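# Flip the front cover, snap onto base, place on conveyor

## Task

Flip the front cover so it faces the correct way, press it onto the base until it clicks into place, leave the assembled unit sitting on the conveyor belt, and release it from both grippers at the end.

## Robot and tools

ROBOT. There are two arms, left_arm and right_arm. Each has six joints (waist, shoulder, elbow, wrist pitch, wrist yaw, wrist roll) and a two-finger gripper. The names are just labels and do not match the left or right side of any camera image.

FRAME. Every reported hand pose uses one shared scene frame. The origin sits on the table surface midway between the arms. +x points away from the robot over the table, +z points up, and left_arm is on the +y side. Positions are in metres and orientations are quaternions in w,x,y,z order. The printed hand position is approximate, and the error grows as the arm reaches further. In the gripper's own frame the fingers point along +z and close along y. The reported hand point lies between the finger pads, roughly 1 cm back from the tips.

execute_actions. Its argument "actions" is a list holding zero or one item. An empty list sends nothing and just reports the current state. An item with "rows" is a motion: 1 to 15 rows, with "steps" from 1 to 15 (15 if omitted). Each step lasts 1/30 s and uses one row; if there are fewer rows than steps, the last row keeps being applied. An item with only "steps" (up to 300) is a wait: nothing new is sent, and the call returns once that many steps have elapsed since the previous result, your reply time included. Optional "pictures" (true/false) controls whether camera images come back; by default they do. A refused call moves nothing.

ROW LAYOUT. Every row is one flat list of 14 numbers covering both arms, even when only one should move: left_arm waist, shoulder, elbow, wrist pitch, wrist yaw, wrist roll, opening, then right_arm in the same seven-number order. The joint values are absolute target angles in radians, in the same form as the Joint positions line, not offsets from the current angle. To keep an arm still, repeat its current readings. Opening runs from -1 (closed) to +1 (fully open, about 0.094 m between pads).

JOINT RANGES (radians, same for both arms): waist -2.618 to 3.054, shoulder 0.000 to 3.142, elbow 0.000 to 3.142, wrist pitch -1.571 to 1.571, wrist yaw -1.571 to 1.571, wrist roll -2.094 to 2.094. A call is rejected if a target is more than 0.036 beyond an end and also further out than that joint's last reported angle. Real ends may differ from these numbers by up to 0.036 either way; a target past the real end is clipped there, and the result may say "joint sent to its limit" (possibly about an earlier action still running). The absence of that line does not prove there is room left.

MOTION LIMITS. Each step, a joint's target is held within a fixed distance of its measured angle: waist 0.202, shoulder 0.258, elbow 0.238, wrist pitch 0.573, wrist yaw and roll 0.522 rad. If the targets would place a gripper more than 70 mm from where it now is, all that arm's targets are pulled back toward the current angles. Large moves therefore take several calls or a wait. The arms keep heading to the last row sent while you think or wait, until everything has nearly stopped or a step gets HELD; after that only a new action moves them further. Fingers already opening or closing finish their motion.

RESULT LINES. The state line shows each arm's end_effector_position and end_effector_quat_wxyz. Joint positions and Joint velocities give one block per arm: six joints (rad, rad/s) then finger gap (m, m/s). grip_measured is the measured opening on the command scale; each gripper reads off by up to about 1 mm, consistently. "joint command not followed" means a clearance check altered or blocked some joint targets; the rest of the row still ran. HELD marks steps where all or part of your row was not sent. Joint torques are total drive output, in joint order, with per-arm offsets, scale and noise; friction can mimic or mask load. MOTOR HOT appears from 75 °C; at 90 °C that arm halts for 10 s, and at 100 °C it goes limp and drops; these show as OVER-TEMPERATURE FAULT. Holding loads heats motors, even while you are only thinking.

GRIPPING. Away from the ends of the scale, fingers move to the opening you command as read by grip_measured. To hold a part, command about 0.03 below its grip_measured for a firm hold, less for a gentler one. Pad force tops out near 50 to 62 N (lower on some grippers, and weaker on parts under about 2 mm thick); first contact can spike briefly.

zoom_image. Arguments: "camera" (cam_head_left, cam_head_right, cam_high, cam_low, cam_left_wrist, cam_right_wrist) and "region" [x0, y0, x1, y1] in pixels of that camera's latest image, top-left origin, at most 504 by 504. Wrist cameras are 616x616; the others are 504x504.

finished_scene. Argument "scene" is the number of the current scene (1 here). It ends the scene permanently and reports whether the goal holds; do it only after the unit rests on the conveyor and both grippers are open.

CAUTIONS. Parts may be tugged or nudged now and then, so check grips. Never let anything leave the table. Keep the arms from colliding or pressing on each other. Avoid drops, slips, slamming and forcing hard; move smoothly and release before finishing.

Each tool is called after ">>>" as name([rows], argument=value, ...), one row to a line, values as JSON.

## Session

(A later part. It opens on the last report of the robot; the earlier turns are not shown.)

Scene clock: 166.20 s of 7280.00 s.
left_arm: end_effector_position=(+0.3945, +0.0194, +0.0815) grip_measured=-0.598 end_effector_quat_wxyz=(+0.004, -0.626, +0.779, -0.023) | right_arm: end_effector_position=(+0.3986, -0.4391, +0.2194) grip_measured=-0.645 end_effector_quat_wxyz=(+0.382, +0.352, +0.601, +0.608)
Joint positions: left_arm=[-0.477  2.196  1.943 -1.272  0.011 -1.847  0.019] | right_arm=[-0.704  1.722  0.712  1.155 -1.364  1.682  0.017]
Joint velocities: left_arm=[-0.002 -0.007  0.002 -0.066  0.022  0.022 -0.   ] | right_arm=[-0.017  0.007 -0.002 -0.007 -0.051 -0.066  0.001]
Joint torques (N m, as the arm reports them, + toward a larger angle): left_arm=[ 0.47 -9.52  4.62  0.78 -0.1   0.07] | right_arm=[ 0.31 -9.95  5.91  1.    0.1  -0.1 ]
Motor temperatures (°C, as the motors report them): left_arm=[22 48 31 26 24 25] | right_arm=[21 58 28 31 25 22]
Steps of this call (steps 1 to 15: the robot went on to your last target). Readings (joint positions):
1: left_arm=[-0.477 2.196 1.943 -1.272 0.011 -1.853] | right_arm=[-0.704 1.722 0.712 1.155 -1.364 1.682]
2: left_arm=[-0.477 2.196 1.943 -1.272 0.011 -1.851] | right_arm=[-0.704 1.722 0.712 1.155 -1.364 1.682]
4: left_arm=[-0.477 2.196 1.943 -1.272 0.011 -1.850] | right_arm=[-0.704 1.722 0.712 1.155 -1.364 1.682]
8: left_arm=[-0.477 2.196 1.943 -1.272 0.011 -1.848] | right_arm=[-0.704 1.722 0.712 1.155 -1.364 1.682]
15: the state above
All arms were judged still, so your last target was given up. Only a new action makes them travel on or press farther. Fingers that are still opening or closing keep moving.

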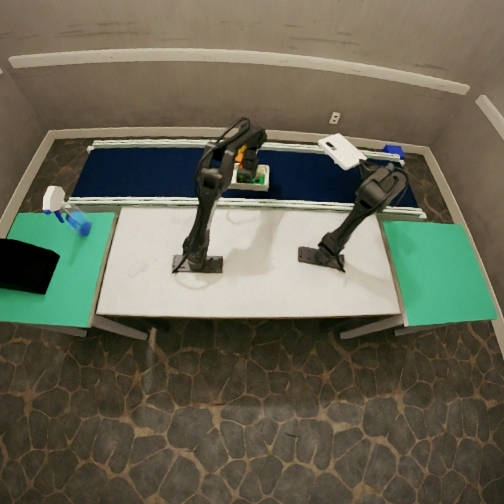

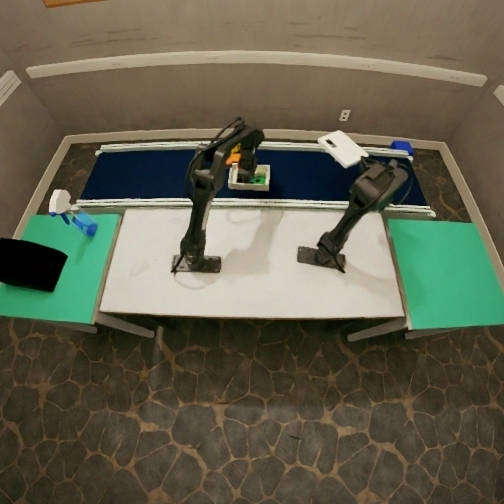

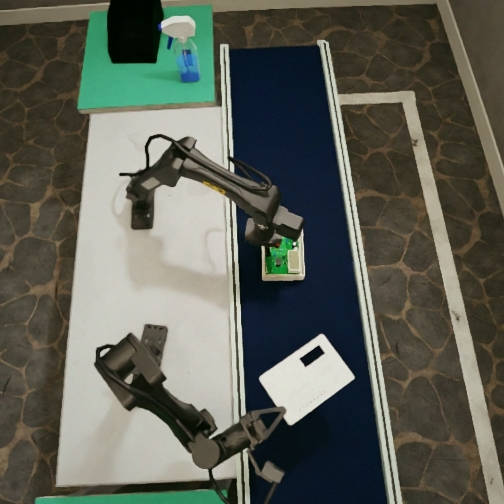

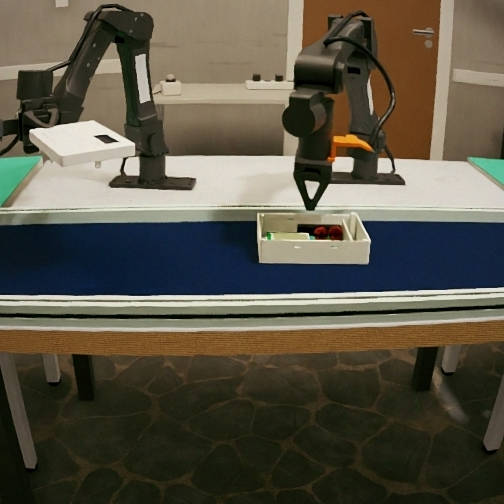

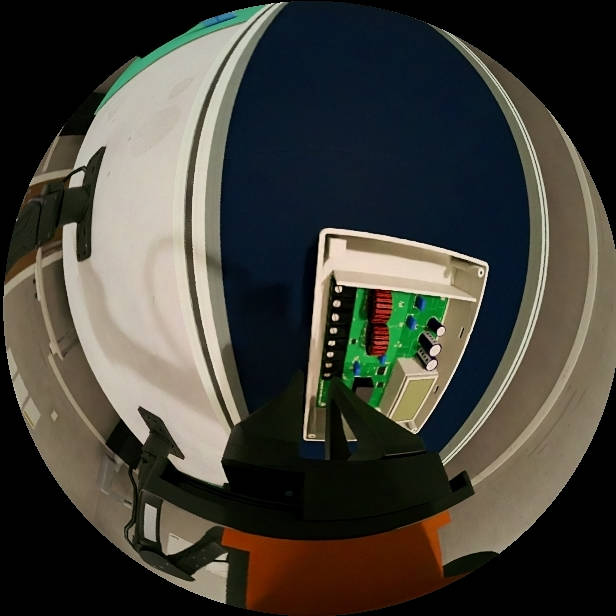

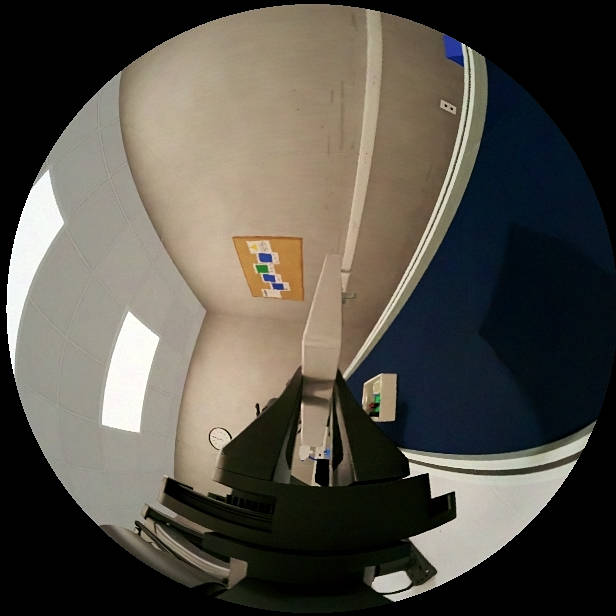

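>>> execute_actions([
  {"rows":[[-0.48,2.17,1.92,-1.28,0,-1.84,-0.6,-0.7,1.7,0.7,1.155,-1.36,1.67,-0.68],[-0.48,2.165,1.91,-1.28,0,-1.84,-0.6,-0.7,1.7,0.7,1.155,-1.36,1.67,-0.68],[-0.48,2.165,1.9,-1.27,0,-1.84,-0.6,-0.7,1.7,0.7,1.155,-1.36,1.67,-0.68],[-0.48,2.165,1.89,-1.25,0,-1.84,-0.6,-0.7,1.7,0.7,1.155,-1.36,1.67,-0.68],[-0.48,2.165,1.88,-1.23,0,-1.84,-0.6,-0.7,1.7,0.7,1.155,-1.36,1.67,-0.68],[-0.48,2.165,1.87,-1.21,0,-1.84,-0.6,-0.7,1.7,0.7,1.155,-1.36,1.67,-0.68]]},
], pictures=false)

>>> execute_actions([
  {"steps":15},
])

>>> zoom_image(camera="cam_left_wrist", region=[220,200,460,460])

>>> zoom_image(camera="cam_low", region=[240,130,390,280])

Scene clock: 175.73 s of 7280.00 s.
left_arm: end_effector_position=(+0.3892, +0.0222, +0.0686) grip_measured=-0.598 end_effector_quat_wxyz=(+0.002, -0.626, +0.780, -0.017) | right_arm: end_effector_position=(+0.3986, -0.4391, +0.2194) grip_measured=-0.645 end_effector_quat_wxyz=(+0.382, +0.352, +0.601, +0.608)
Joint positions: left_arm=[-0.477  2.185  1.876 -1.228  0.011 -1.846  0.019] | right_arm=[-0.704  1.722  0.712  1.155 -1.364  1.682  0.017]
Joint velocities: left_arm=[-0.002  0.002  0.002  0.007  0.037 -0.037 -0.   ] | right_arm=[-0.007 -0.017  0.017  0.022 -0.022 -0.051  0.   ]
Joint torques (N m, as the arm reports them, + toward a larger angle): left_arm=[ -0.24 -11.5    5.27   0.74  -0.1    0.03] | right_arm=[ 0.31 -9.95  5.93  1.    0.1  -0.1 ]
Motor temperatures (°C, as the motors report them): left_arm=[22 47 30 26 24 25] | right_arm=[21 57 28 31 25 22]
Steps of this call (steps 1 to 90: nothing new was sent; then 6.03 s passed at rest; steps 91 to 105: all 15 steps of this action). Readings (joint positions):
91: left_arm=[-0.477 2.195 1.941 -1.272 0.011 -1.846] | right_arm=[-0.704 1.722 0.712 1.155 -1.364 1.682]
92: left_arm=[-0.477 2.193 1.936 -1.272 0.011 -1.846] | right_arm=[-0.704 1.722 0.712 1.155 -1.364 1.682]
94: left_arm=[-0.477 2.188 1.917 -1.271 0.011 -1.846] | right_arm=[-0.704 1.722 0.712 1.155 -1.364 1.682]
98: left_arm=[-0.477 2.185 1.882 -1.248 0.011 -1.846] | right_arm=[-0.704 1.722 0.712 1.155 -1.364 1.682]
105: the state above

Scene clock: 176.23 s of 7280.00 s.
left_arm: end_effector_position=(+0.3905, +0.0216, +0.0686) grip_measured=-0.598 end_effector_quat_wxyz=(+0.003, -0.626, +0.780, -0.020) | right_arm: end_effector_position=(+0.3986, -0.4391, +0.2194) grip_measured=-0.645 end_effector_quat_wxyz=(+0.382, +0.352, +0.601, +0.608)
Joint positions: left_arm=[-0.477  2.185  1.876 -1.222  0.011 -1.846  0.019] | right_arm=[-0.704  1.722  0.712  1.155 -1.364  1.682  0.017]
Joint velocities: left_arm=[-0.007 -0.007 -0.012 -0.007  0.007 -0.051 -0.   ] | right_arm=[ 0.007 -0.002 -0.002  0.051  0.037 -0.022  0.   ]
Joint torques (N m, as the arm reports them, + toward a larger angle): left_arm=[ -0.24 -11.49   5.2    0.74  -0.11   0.03] | right_arm=[ 0.32 -9.97  5.91  1.    0.1  -0.1 ]
Motor temperatures (°C, as the motors report them): left_arm=[22 48 30 26 24 25] | right_arm=[21 57 28 31 25 22]
Steps of this call (steps 1 to 15: the robot went on to your last target). Readings (joint positions):
1: left_arm=[-0.477 2.185 1.876 -1.227 0.011 -1.846] | right_arm=[-0.704 1.722 0.712 1.155 -1.364 1.682]
2: left_arm=[-0.477 2.185 1.876 -1.225 0.011 -1.846] | right_arm=[-0.704 1.722 0.712 1.155 -1.364 1.682]
4: left_arm=[-0.477 2.185 1.876 -1.224 0.011 -1.846] | right_arm=[-0.704 1.722 0.712 1.155 -1.364 1.682]
8: left_arm=[-0.477 2.185 1.876 -1.223 0.011 -1.846] | right_arm=[-0.704 1.722 0.712 1.155 -1.364 1.682]
15: the state above
All arms were judged still, so your last target was given up. Only a new action makes them travel on or press farther. Fingers that are still opening or closing keep moving.

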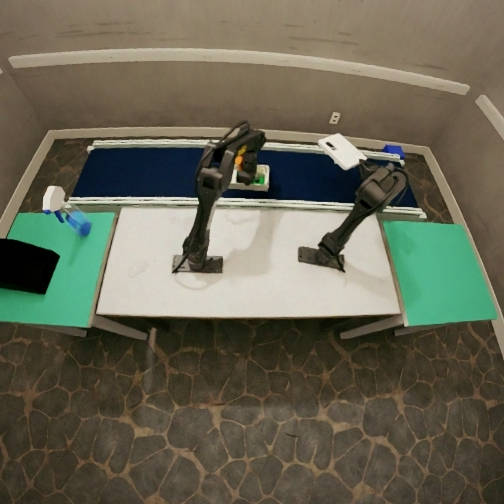

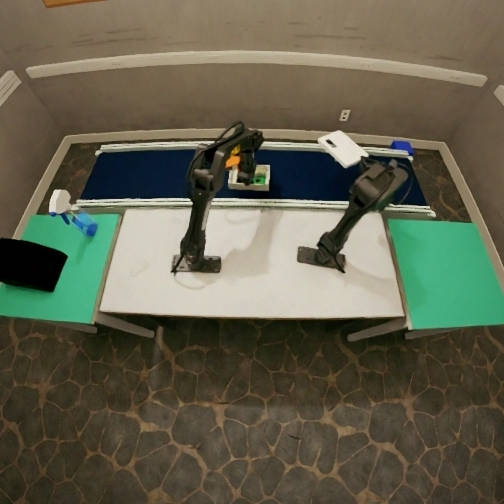

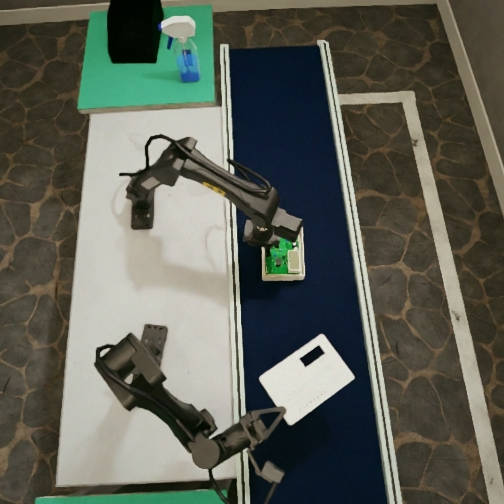

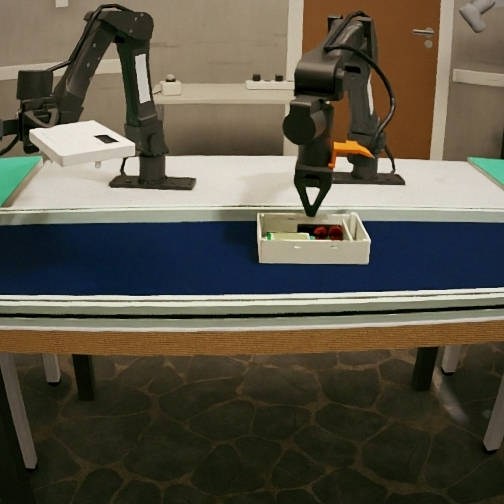

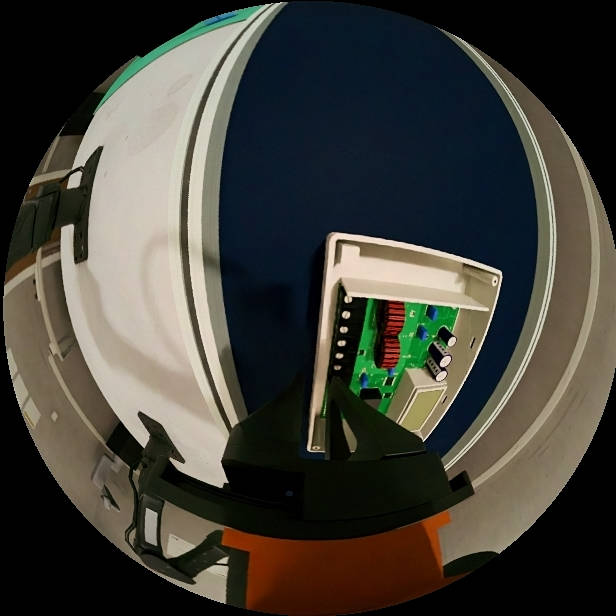

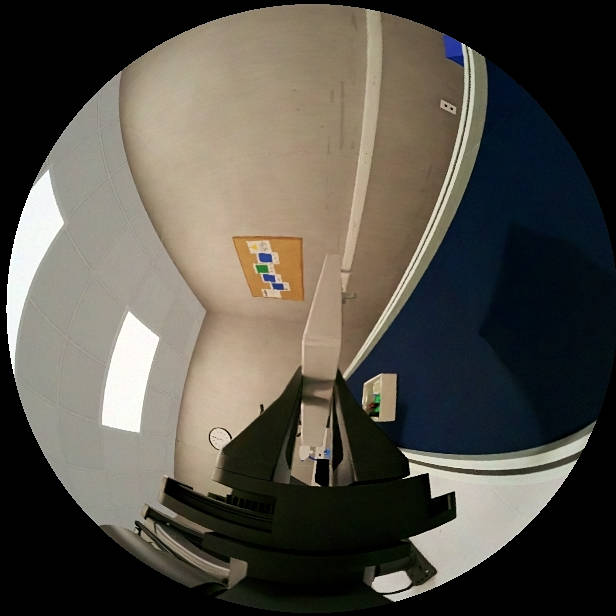

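Region (220, 200, 460, 460) of cam_left_wrist's 616x616 image, scaled by 1.938, with more detail than that image has; it fills the left 465 columns of this view, and the rest is white.

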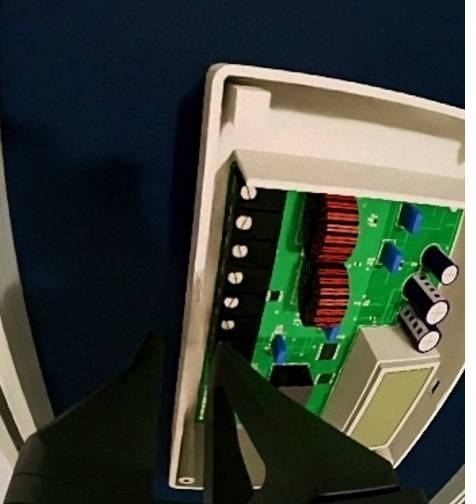

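Region (240, 130, 390, 280) of cam_low's 504x504 image, scaled by 3.360, with more detail than that image has.

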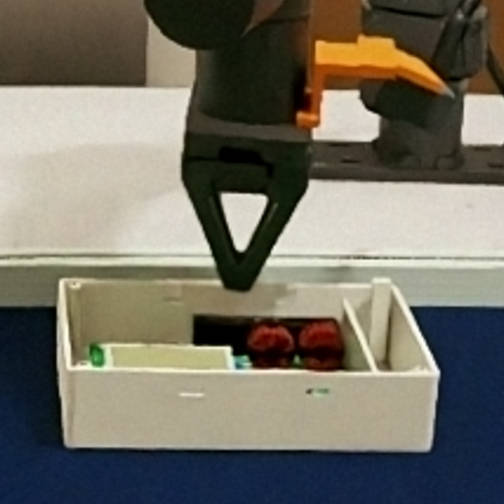

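Centered. Descend ~15 mm.

>>> execute_actions([
  {"rows":[[-0.48,2.165,1.86,-1.2,0,-1.84,-0.7,-0.7,1.7,0.7,1.155,-1.36,1.67,-0.68],[-0.48,2.165,1.85,-1.19,0,-1.84,-0.75,-0.7,1.7,0.7,1.155,-1.36,1.67,-0.68],[-0.48,2.165,1.84,-1.18,0,-1.84,-0.78,-0.7,1.7,0.7,1.155,-1.36,1.67,-0.68],[-0.48,2.165,1.83,-1.17,0,-1.84,-0.78,-0.7,1.7,0.7,1.155,-1.36,1.67,-0.68],[-0.48,2.165,1.82,-1.155,0,-1.84,-0.78,-0.7,1.7,0.7,1.155,-1.36,1.67,-0.68],[-0.48,2.165,1.808,-1.145,0,-1.84,-0.78,-0.7,1.7,0.7,1.155,-1.36,1.67,-0.68]]},
], pictures=false)

>>> execute_actions([
  {"steps":15},
])

>>> zoom_image(camera="cam_left_wrist", region=[220,200,460,460])

>>> zoom_image(camera="cam_low", region=[240,130,390,280])

Scene clock: 184.33 s of 7280.00 s.
left_arm: end_effector_position=(+0.3905, +0.0219, +0.0546) grip_measured=-0.778 end_effector_quat_wxyz=(+0.005, -0.626, +0.780, -0.023) | right_arm: end_effector_position=(+0.3986, -0.4391, +0.2194) grip_measured=-0.645 end_effector_quat_wxyz=(+0.382, +0.352, +0.601, +0.608)
Joint positions: left_arm=[-0.477  2.184  1.817 -1.159  0.009 -1.846  0.01 ] | right_arm=[-0.704  1.722  0.712  1.155 -1.364  1.682  0.017]
Joint velocities: left_arm=[ 0.007 -0.002 -0.002  0.037  0.022  0.007 -0.001] | right_arm=[ 0.012 -0.007  0.002 -0.066 -0.007 -0.037  0.   ]
Joint torques (N m, as the arm reports them, + toward a larger angle): left_arm=[ -0.23 -11.46   4.85   0.71  -0.09   0.03] | right_arm=[ 0.32 -9.96  5.92  1.    0.1  -0.1 ]
Motor temperatures (°C, as the motors report them): left_arm=[22 49 30 26 24 25] | right_arm=[21 56 28 31 25 22]
Steps of this call (steps 1 to 90: nothing new was sent; then 4.60 s passed at rest; steps 91 to 105: all 15 steps of this action). Readings (joint positions):
91: left_arm=[-0.477 2.185 1.875 -1.221 0.011 -1.846] | right_arm=[-0.704 1.722 0.712 1.155 -1.364 1.682]
92: left_arm=[-0.477 2.185 1.872 -1.217 0.011 -1.846] | right_arm=[-0.704 1.722 0.712 1.155 -1.364 1.682]
94: left_arm=[-0.477 2.184 1.858 -1.204 0.011 -1.846] | right_arm=[-0.704 1.722 0.712 1.155 -1.364 1.682]
98: left_arm=[-0.477 2.184 1.823 -1.169 0.009 -1.846] | right_arm=[-0.704 1.722 0.712 1.155 -1.364 1.682]
105: the state above

Scene clock: 184.83 s of 7280.00 s.
left_arm: end_effector_position=(+0.3908, +0.0217, +0.0546) grip_measured=-0.778 end_effector_quat_wxyz=(+0.005, -0.626, +0.780, -0.023) | right_arm: end_effector_position=(+0.3986, -0.4391, +0.2194) grip_measured=-0.645 end_effector_quat_wxyz=(+0.382, +0.352, +0.601, +0.608)
Joint positions: left_arm=[-0.477  2.184  1.817 -1.157  0.009 -1.846  0.01 ] | right_arm=[-0.704  1.722  0.712  1.155 -1.364  1.682  0.017]
Joint velocities: left_arm=[-0.002  0.007 -0.007 -0.007  0.007 -0.066 -0.   ] | right_arm=[-0.007  0.007  0.017 -0.066 -0.037  0.051  0.001]
Joint torques (N m, as the arm reports them, + toward a larger angle): left_arm=[ -0.24 -11.57   4.91   0.78  -0.1    0.03] | right_arm=[ 0.31 -9.96  5.93  1.    0.1  -0.1 ]
Motor temperatures (°C, as the motors report them): left_arm=[22 49 30 26 24 25] | right_arm=[21 56 28 31 25 22]
Steps of this call (steps 1 to 15: the robot went on to your last target). Readings (joint positions):
1: left_arm=[-0.477 2.184 1.817 -1.158 0.009 -1.846] | right_arm=[-0.704 1.722 0.712 1.155 -1.364 1.682]
2: left_arm=[-0.477 2.184 1.817 -1.158 0.009 -1.846] | right_arm=[-0.704 1.722 0.712 1.155 -1.364 1.682]
4: left_arm=[-0.477 2.184 1.817 -1.158 0.009 -1.846] | right_arm=[-0.704 1.722 0.712 1.155 -1.364 1.682]
8: left_arm=[-0.477 2.184 1.817 -1.158 0.009 -1.846] | right_arm=[-0.704 1.722 0.712 1.155 -1.364 1.682]
15: the state above
All arms were judged still, so your last target was given up. Only a new action makes them travel on or press farther. Fingers that are still opening or closing keep moving.

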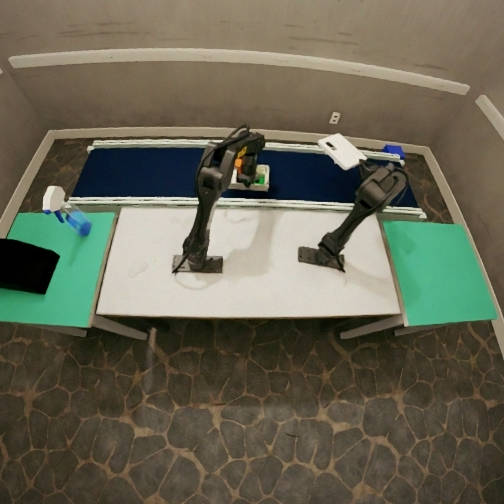

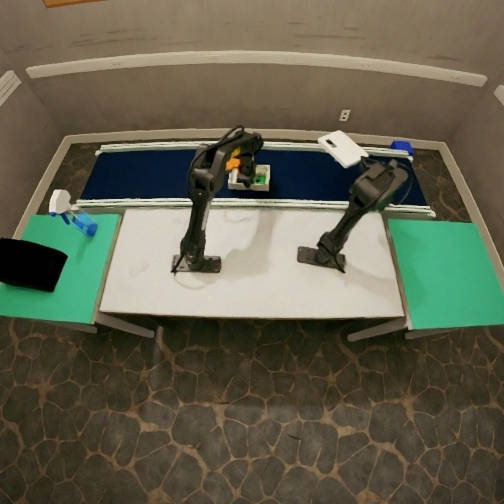

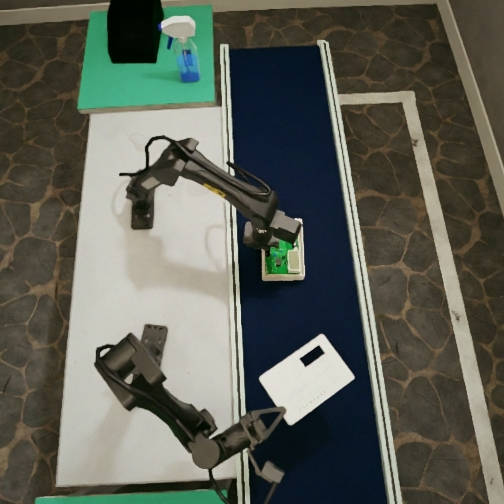

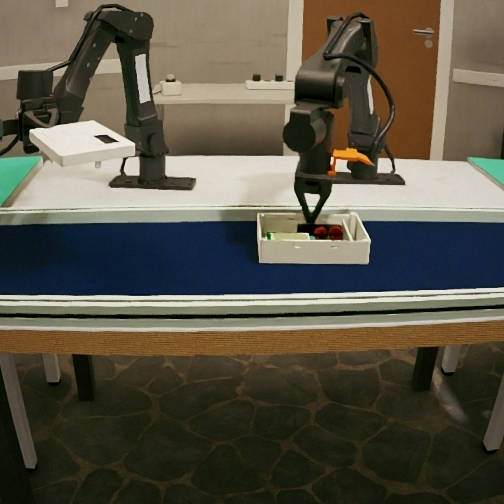

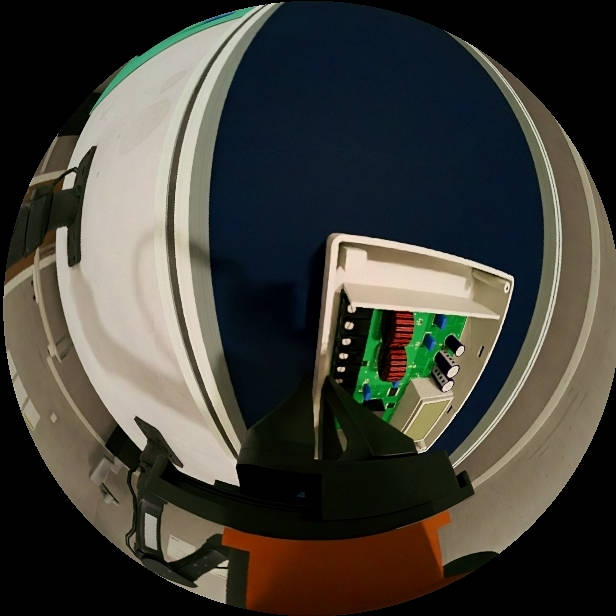

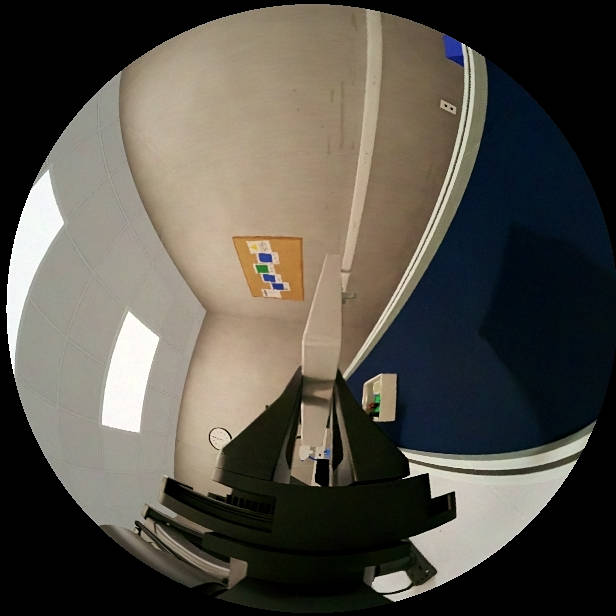

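Region (220, 200, 460, 460) of cam_left_wrist's 616x616 image, scaled by 1.938, with more detail than that image has; it fills the left 465 columns of this view, and the rest is white.

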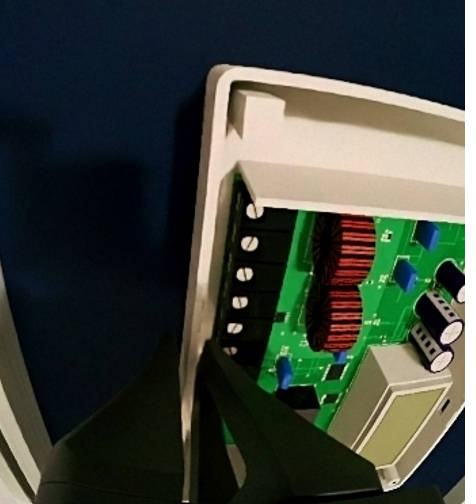

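Region (240, 130, 390, 280) of cam_low's 504x504 image, scaled by 3.360, with more detail than that image has.

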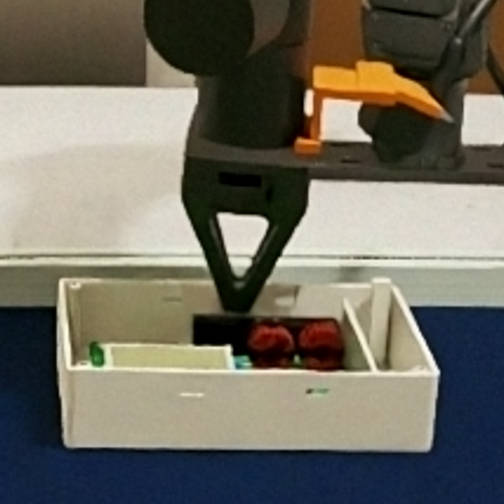

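A bit deeper, then close.

>>> execute_actions([
  {"rows":[[-0.48,2.165,1.8,-1.145,0,-1.84,-0.84,-0.7,1.7,0.7,1.155,-1.36,1.67,-0.68],[-0.48,2.165,1.79,-1.135,0,-1.84,-0.84,-0.7,1.7,0.7,1.155,-1.36,1.67,-0.68],[-0.48,2.165,1.785,-1.125,0,-1.84,-0.84,-0.7,1.7,0.7,1.155,-1.36,1.67,-0.68]]},
], pictures=false)

>>> execute_actions([
  {"rows":[[-0.48,2.165,1.785,-1.125,0,-1.84,-0.9,-0.7,1.7,0.7,1.155,-1.36,1.67,-0.68],[-0.48,2.165,1.785,-1.125,0,-1.84,-0.93,-0.7,1.7,0.7,1.155,-1.36,1.67,-0.68],[-0.48,2.165,1.785,-1.125,0,-1.84,-0.96,-0.7,1.7,0.7,1.155,-1.36,1.67,-0.68],[-0.48,2.165,1.785,-1.125,0,-1.84,-1,-0.7,1.7,0.7,1.155,-1.36,1.67,-0.68]]},
])

Scene clock: 191.20 s of 7280.00 s.
left_arm: end_effector_position=(+0.3914, +0.0214, +0.0494) grip_measured=-0.838 end_effector_quat_wxyz=(+0.006, -0.626, +0.780, -0.026) | right_arm: end_effector_position=(+0.3986, -0.4391, +0.2194) grip_measured=-0.645 end_effector_quat_wxyz=(+0.382, +0.352, +0.601, +0.608)
Joint positions: left_arm=[-0.477  2.184  1.796 -1.13   0.009 -1.846  0.008] | right_arm=[-0.704  1.722  0.712  1.155 -1.364  1.682  0.017]
Joint velocities: left_arm=[ 0.002  0.002 -0.002 -0.051  0.022 -0.022  0.   ] | right_arm=[ 0.012 -0.007 -0.007  0.022 -0.007 -0.051 -0.   ]
Joint torques (N m, as the arm reports them, + toward a larger angle): left_arm=[ -0.23 -11.56   4.78   0.72  -0.09   0.02] | right_arm=[ 0.32 -9.97  5.93  1.    0.11 -0.1 ]
Motor temperatures (°C, as the motors report them): left_arm=[22 50 30 26 24 25] | right_arm=[21 56 28 31 25 22]
Steps of this call (steps 1 to 90: nothing new was sent; then 2.87 s passed at rest; steps 91 to 105: all 15 steps of this action). Readings (joint positions):
91: left_arm=[-0.477 2.184 1.816 -1.156 0.009 -1.846] | right_arm=[-0.704 1.722 0.712 1.155 -1.364 1.682]
92: left_arm=[-0.477 2.184 1.813 -1.153 0.009 -1.846] | right_arm=[-0.704 1.722 0.712 1.155 -1.364 1.682]
94: left_arm=[-0.477 2.184 1.804 -1.141 0.009 -1.846] | right_arm=[-0.704 1.722 0.712 1.155 -1.364 1.682]
98: left_arm=[-0.477 2.184 1.796 -1.131 0.009 -1.846] | right_arm=[-0.704 1.722 0.712 1.155 -1.364 1.682]
105: the state above

Scene clock: 191.70 s of 7280.00 s.
left_arm: end_effector_position=(+0.3921, +0.0214, +0.0494) grip_measured=-0.965 end_effector_quat_wxyz=(+0.008, -0.625, +0.780, -0.026) | right_arm: end_effector_position=(+0.3986, -0.4391, +0.2194) grip_measured=-0.645 end_effector_quat_wxyz=(+0.382, +0.352, +0.601, +0.608)
Joint positions: left_arm=[-0.478  2.184  1.796 -1.128  0.005 -1.844  0.002] | right_arm=[-0.704  1.722  0.712  1.155 -1.364  1.682  0.017]
Joint velocities: left_arm=[ 0.002 -0.012 -0.012 -0.007  0.051 -0.022 -0.   ] | right_arm=[ 0.012 -0.007  0.017 -0.007 -0.066 -0.051  0.   ]
Joint torques (N m, as the arm reports them, + toward a larger angle): left_arm=[ -0.19 -11.56   4.76   0.7   -0.07   0.  ] | right_arm=[ 0.31 -9.96  5.92  1.    0.1  -0.1 ]
Motor temperatures (°C, as the motors report them): left_arm=[22 50 30 26 24 25] | right_arm=[21 56 28 31 25 22]
Steps of this call (steps 1 to 15: all 15 steps of this action). Readings (joint positions):
1: left_arm=[-0.477 2.184 1.796 -1.129 0.009 -1.846] | right_arm=[-0.704 1.722 0.712 1.155 -1.364 1.682]
2: left_arm=[-0.477 2.184 1.796 -1.129 0.006 -1.848] | right_arm=[-0.704 1.722 0.712 1.155 -1.364 1.682]
4: left_arm=[-0.476 2.184 1.796 -1.128 0.006 -1.844] | right_arm=[-0.704 1.722 0.712 1.155 -1.364 1.682]
8: left_arm=[-0.478 2.184 1.796 -1.128 0.005 -1.844] | right_arm=[-0.704 1.722 0.712 1.155 -1.364 1.682]
15: the state above

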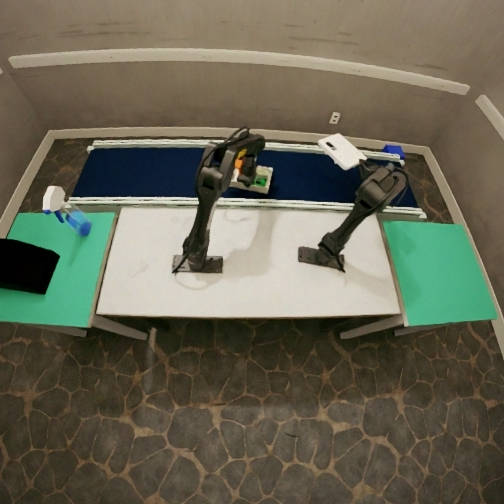

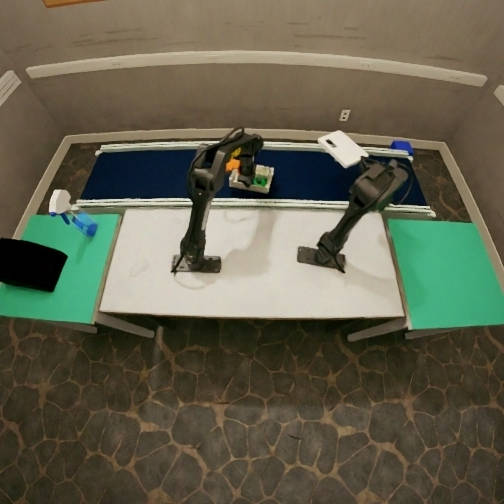

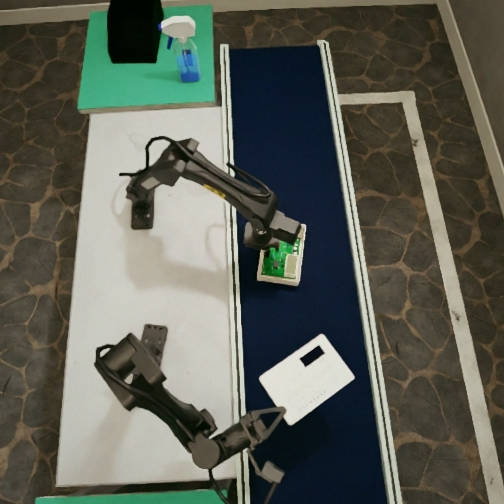

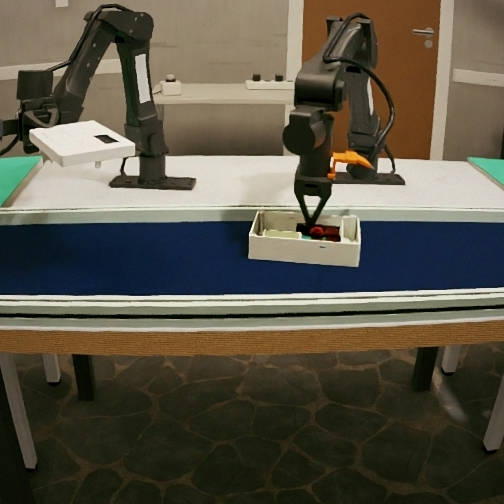

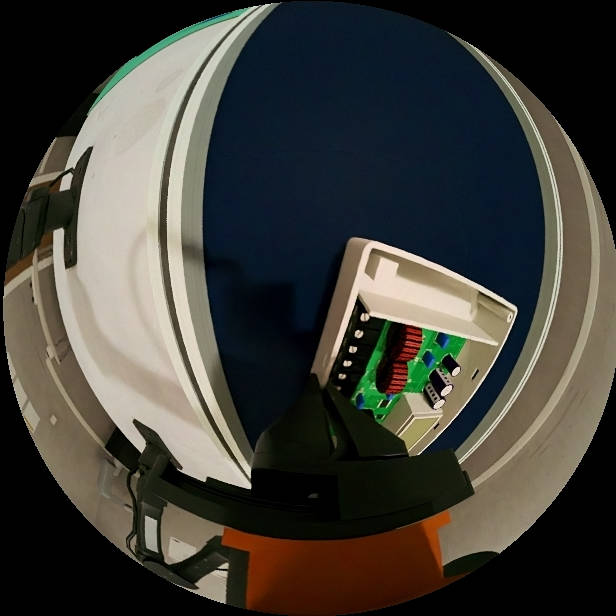

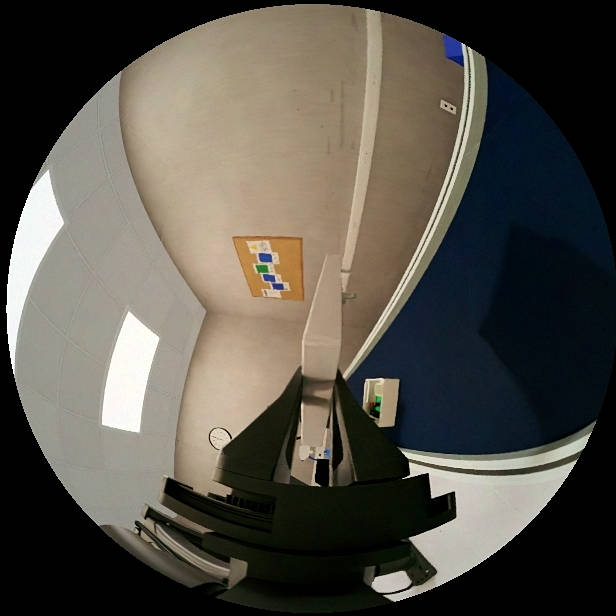

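>>> execute_actions([
  {"rows":[[-0.48,2.165,1.81,-1.14,0,-1.84,-1,-0.7,1.7,0.7,1.155,-1.36,1.67,-0.68],[-0.48,2.165,1.825,-1.155,0,-1.84,-1,-0.7,1.7,0.7,1.155,-1.36,1.67,-0.68],[-0.48,2.165,1.84,-1.17,0,-1.84,-1,-0.7,1.7,0.7,1.155,-1.36,1.67,-0.68],[-0.48,2.165,1.855,-1.185,0,-1.84,-1,-0.7,1.7,0.7,1.155,-1.36,1.67,-0.68],[-0.48,2.165,1.87,-1.2,0,-1.84,-1,-0.7,1.7,0.7,1.155,-1.36,1.67,-0.68],[-0.48,2.165,1.885,-1.215,0,-1.84,-1,-0.7,1.7,0.7,1.155,-1.36,1.67,-0.68],[-0.48,2.165,1.9,-1.23,0,-1.84,-1,-0.7,1.7,0.7,1.155,-1.36,1.67,-0.68],[-0.48,2.165,1.915,-1.245,0,-1.84,-1,-0.7,1.7,0.7,1.155,-1.36,1.67,-0.68],[-0.48,2.165,1.93,-1.26,0,-1.84,-1,-0.7,1.7,0.7,1.155,-1.36,1.67,-0.68],[-0.48,2.165,1.945,-1.275,0,-1.84,-1,-0.7,1.7,0.7,1.155,-1.36,1.67,-0.68],[-0.48,2.165,1.96,-1.29,0,-1.84,-1,-0.7,1.7,0.7,1.155,-1.36,1.67,-0.68],[-0.48,2.165,1.975,-1.31,0,-1.84,-1,-0.7,1.7,0.7,1.155,-1.36,1.67,-0.68],[-0.48,2.165,1.985,-1.33,0,-1.84,-1,-0.7,1.7,0.7,1.155,-1.36,1.67,-0.68]]},
], pictures=false)

>>> execute_actions([
  {"rows":[[-0.475,2.175,2.0,-1.335,0,-1.8,-1,-0.7,1.7,0.7,1.155,-1.36,1.67,-0.68],[-0.47,2.185,2.016,-1.34,0,-1.75,-1,-0.7,1.7,0.7,1.155,-1.36,1.67,-0.68],[-0.465,2.195,2.032,-1.346,0,-1.7,-1,-0.7,1.7,0.7,1.155,-1.36,1.67,-0.68],[-0.46,2.205,2.048,-1.352,0,-1.65,-1,-0.7,1.7,0.7,1.155,-1.36,1.67,-0.68],[-0.455,2.215,2.064,-1.358,0,-1.6,-1,-0.7,1.7,0.7,1.155,-1.36,1.67,-0.68],[-0.45,2.225,2.08,-1.364,0,-1.55,-1,-0.7,1.7,0.7,1.155,-1.36,1.67,-0.68],[-0.445,2.235,2.096,-1.37,0,-1.5,-1,-0.7,1.7,0.7,1.155,-1.36,1.67,-0.68],[-0.44,2.245,2.112,-1.376,0,-1.45,-1,-0.7,1.7,0.7,1.155,-1.36,1.67,-0.68],[-0.435,2.255,2.128,-1.382,0,-1.4,-1,-0.7,1.7,0.7,1.155,-1.36,1.67,-0.68],[-0.43,2.265,2.144,-1.388,0,-1.35,-1,-0.7,1.7,0.7,1.155,-1.36,1.67,-0.68],[-0.425,2.275,2.16,-1.394,0,-1.3,-1,-0.7,1.7,0.7,1.155,-1.36,1.67,-0.68],[-0.42,2.285,2.176,-1.4,0,-1.25,-1,-0.7,1.7,0.7,1.155,-1.36,1.67,-0.68],[-0.415,2.295,2.192,-1.406,0,-1.2,-1,-0.7,1.7,0.7,1.155,-1.36,1.67,-0.68],[-0.41,2.305,2.208,-1.412,0,-1.15,-1,-0.7,1.7,0.7,1.155,-1.36,1.67,-0.68],[-0.405,2.315,2.224,-1.418,0,-1.1,-1,-0.7,1.7,0.7,1.155,-1.36,1.67,-0.68]]},
])

Scene clock: 207.90 s of 7280.00 s.
left_arm: end_effector_position=(+0.3977, +0.0184, +0.0892) grip_measured=-0.965 end_effector_quat_wxyz=(+0.011, -0.625, +0.780, -0.033) | right_arm: end_effector_position=(+0.3986, -0.4391, +0.2194) grip_measured=-0.645 end_effector_quat_wxyz=(+0.382, +0.352, +0.601, +0.608)
Joint positions: left_arm=[-0.478  2.184  1.953 -1.271  0.005 -1.844  0.002] | right_arm=[-0.704  1.722  0.712  1.155 -1.364  1.682  0.017]
Joint velocities: left_arm=[ 0.017 -0.012  0.188 -0.315  0.007  0.066 -0.001] | right_arm=[-0.002 -0.002 -0.012  0.007 -0.095 -0.022 -0.   ]
Joint torques (N m, as the arm reports them, + toward a larger angle): left_arm=[ -0.36 -11.67   7.19   0.47  -0.06   0.  ] | right_arm=[ 0.31 -9.96  5.92  1.    0.1  -0.09]
Motor temperatures (°C, as the motors report them): left_arm=[22 51 30 26 24 25] | right_arm=[21 55 28 31 25 22]
Steps of this call (steps 1 to 15: the robot went on to your last target; steps 16 to 90: nothing new was sent; then 12.70 s passed at rest; steps 91 to 105: all 15 steps of this action). Readings (joint positions):
91: left_arm=[-0.478 2.184 1.796 -1.128 0.005 -1.844] | right_arm=[-0.704 1.722 0.712 1.155 -1.364 1.682]
92: left_arm=[-0.478 2.184 1.796 -1.129 0.005 -1.844] | right_arm=[-0.704 1.722 0.712 1.155 -1.364 1.682]
94: left_arm=[-0.478 2.184 1.804 -1.137 0.005 -1.844] | right_arm=[-0.704 1.722 0.712 1.155 -1.364 1.682]
98: left_arm=[-0.478 2.184 1.853 -1.188 0.005 -1.844] | right_arm=[-0.704 1.722 0.712 1.155 -1.364 1.682]
105: the state above

Scene clock: 208.40 s of 7280.00 s.
left_arm: end_effector_position=(+0.4254, +0.0324, +0.0896) grip_measured=-0.965 end_effector_quat_wxyz=(+0.012, -0.422, +0.906, -0.019) | right_arm: end_effector_position=(+0.3986, -0.4391, +0.2194) grip_measured=-0.645 end_effector_quat_wxyz=(+0.382, +0.352, +0.601, +0.608)
Joint positions: left_arm=[-0.422  2.309  2.164 -1.381  0.005 -1.311  0.002] | right_arm=[-0.704  1.722  0.712  1.155 -1.364  1.682  0.017]
Joint velocities: left_arm=[ 0.173  0.3    0.466 -0.168 -0.081  1.458 -0.001] | right_arm=[ 0.002  0.002  0.007  0.051 -0.007 -0.007  0.   ]
Joint torques (N m, as the arm reports them, + toward a larger angle): left_arm=[  0.45 -12.26   8.09   0.57  -0.03   0.06] | right_arm=[ 0.31 -9.96  5.93  1.    0.1  -0.1 ]
Motor temperatures (°C, as the motors report them): left_arm=[22 51 30 26 24 25] | right_arm=[21 55 28 31 25 22]
Steps of this call (steps 1 to 15: all 15 steps of this action). Readings (joint positions):
1: left_arm=[-0.478 2.184 1.960 -1.280 0.005 -1.839] | right_arm=[-0.704 1.722 0.712 1.155 -1.364 1.682]
2: left_arm=[-0.478 2.186 1.967 -1.290 0.005 -1.826] | right_arm=[-0.704 1.722 0.712 1.155 -1.364 1.682]
4: left_arm=[-0.477 2.196 1.991 -1.314 0.005 -1.778] | right_arm=[-0.704 1.722 0.712 1.155 -1.364 1.682]
8: left_arm=[-0.465 2.233 2.054 -1.342 0.006 -1.631] | right_arm=[-0.704 1.722 0.712 1.155 -1.364 1.682]
15: the state above

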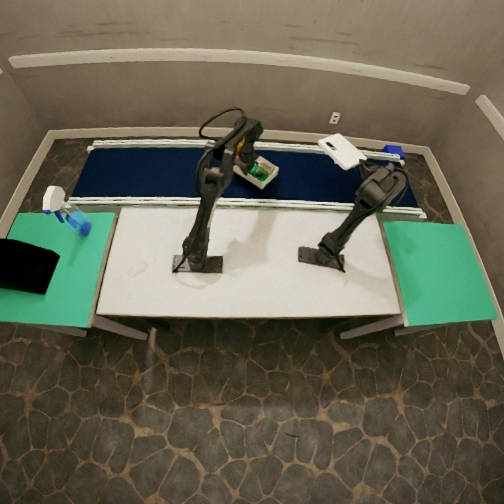

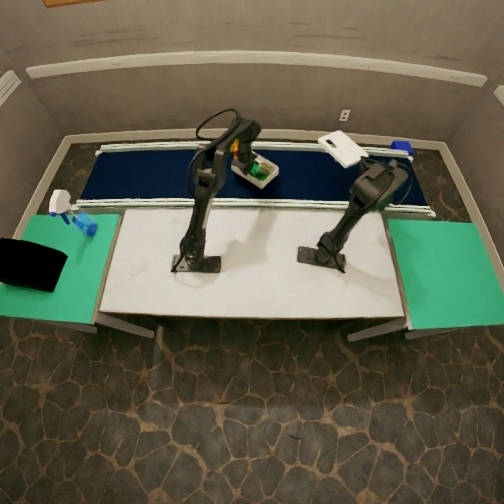

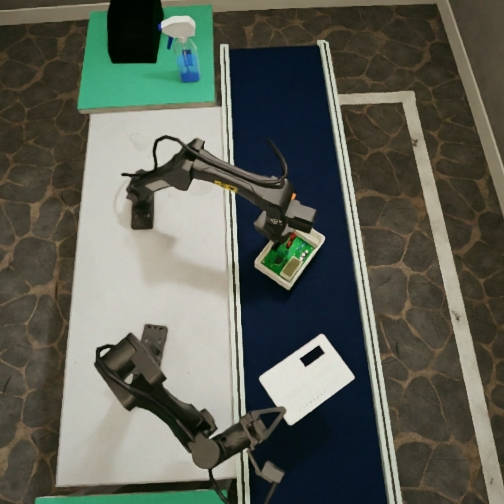

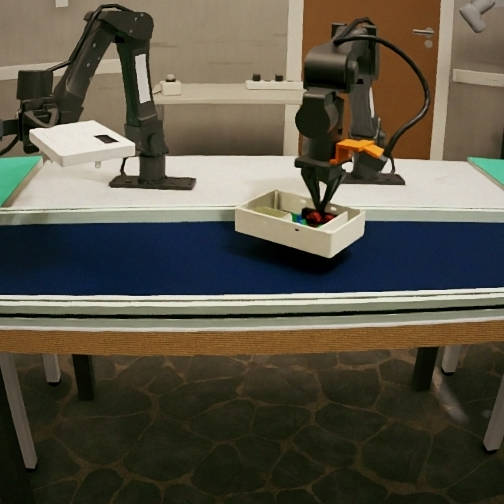

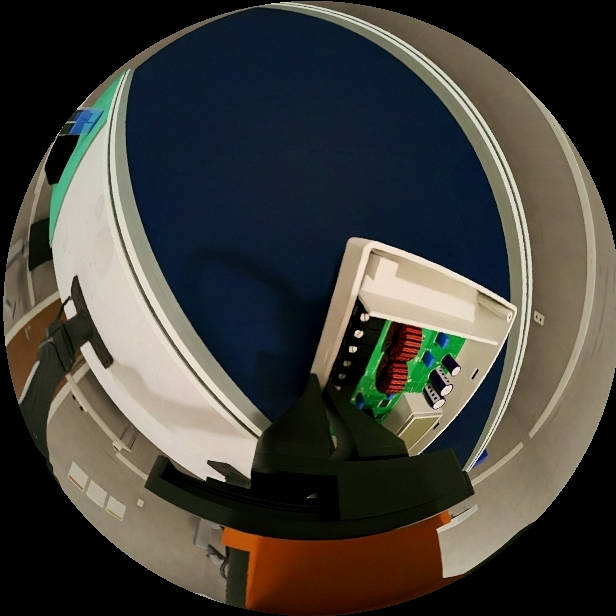

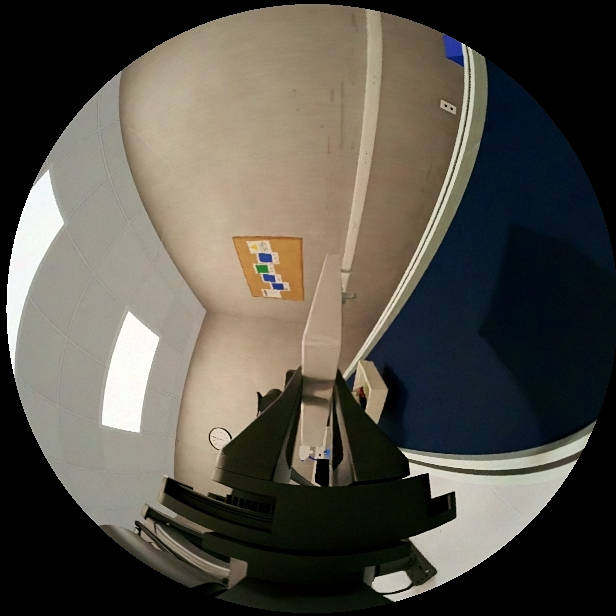

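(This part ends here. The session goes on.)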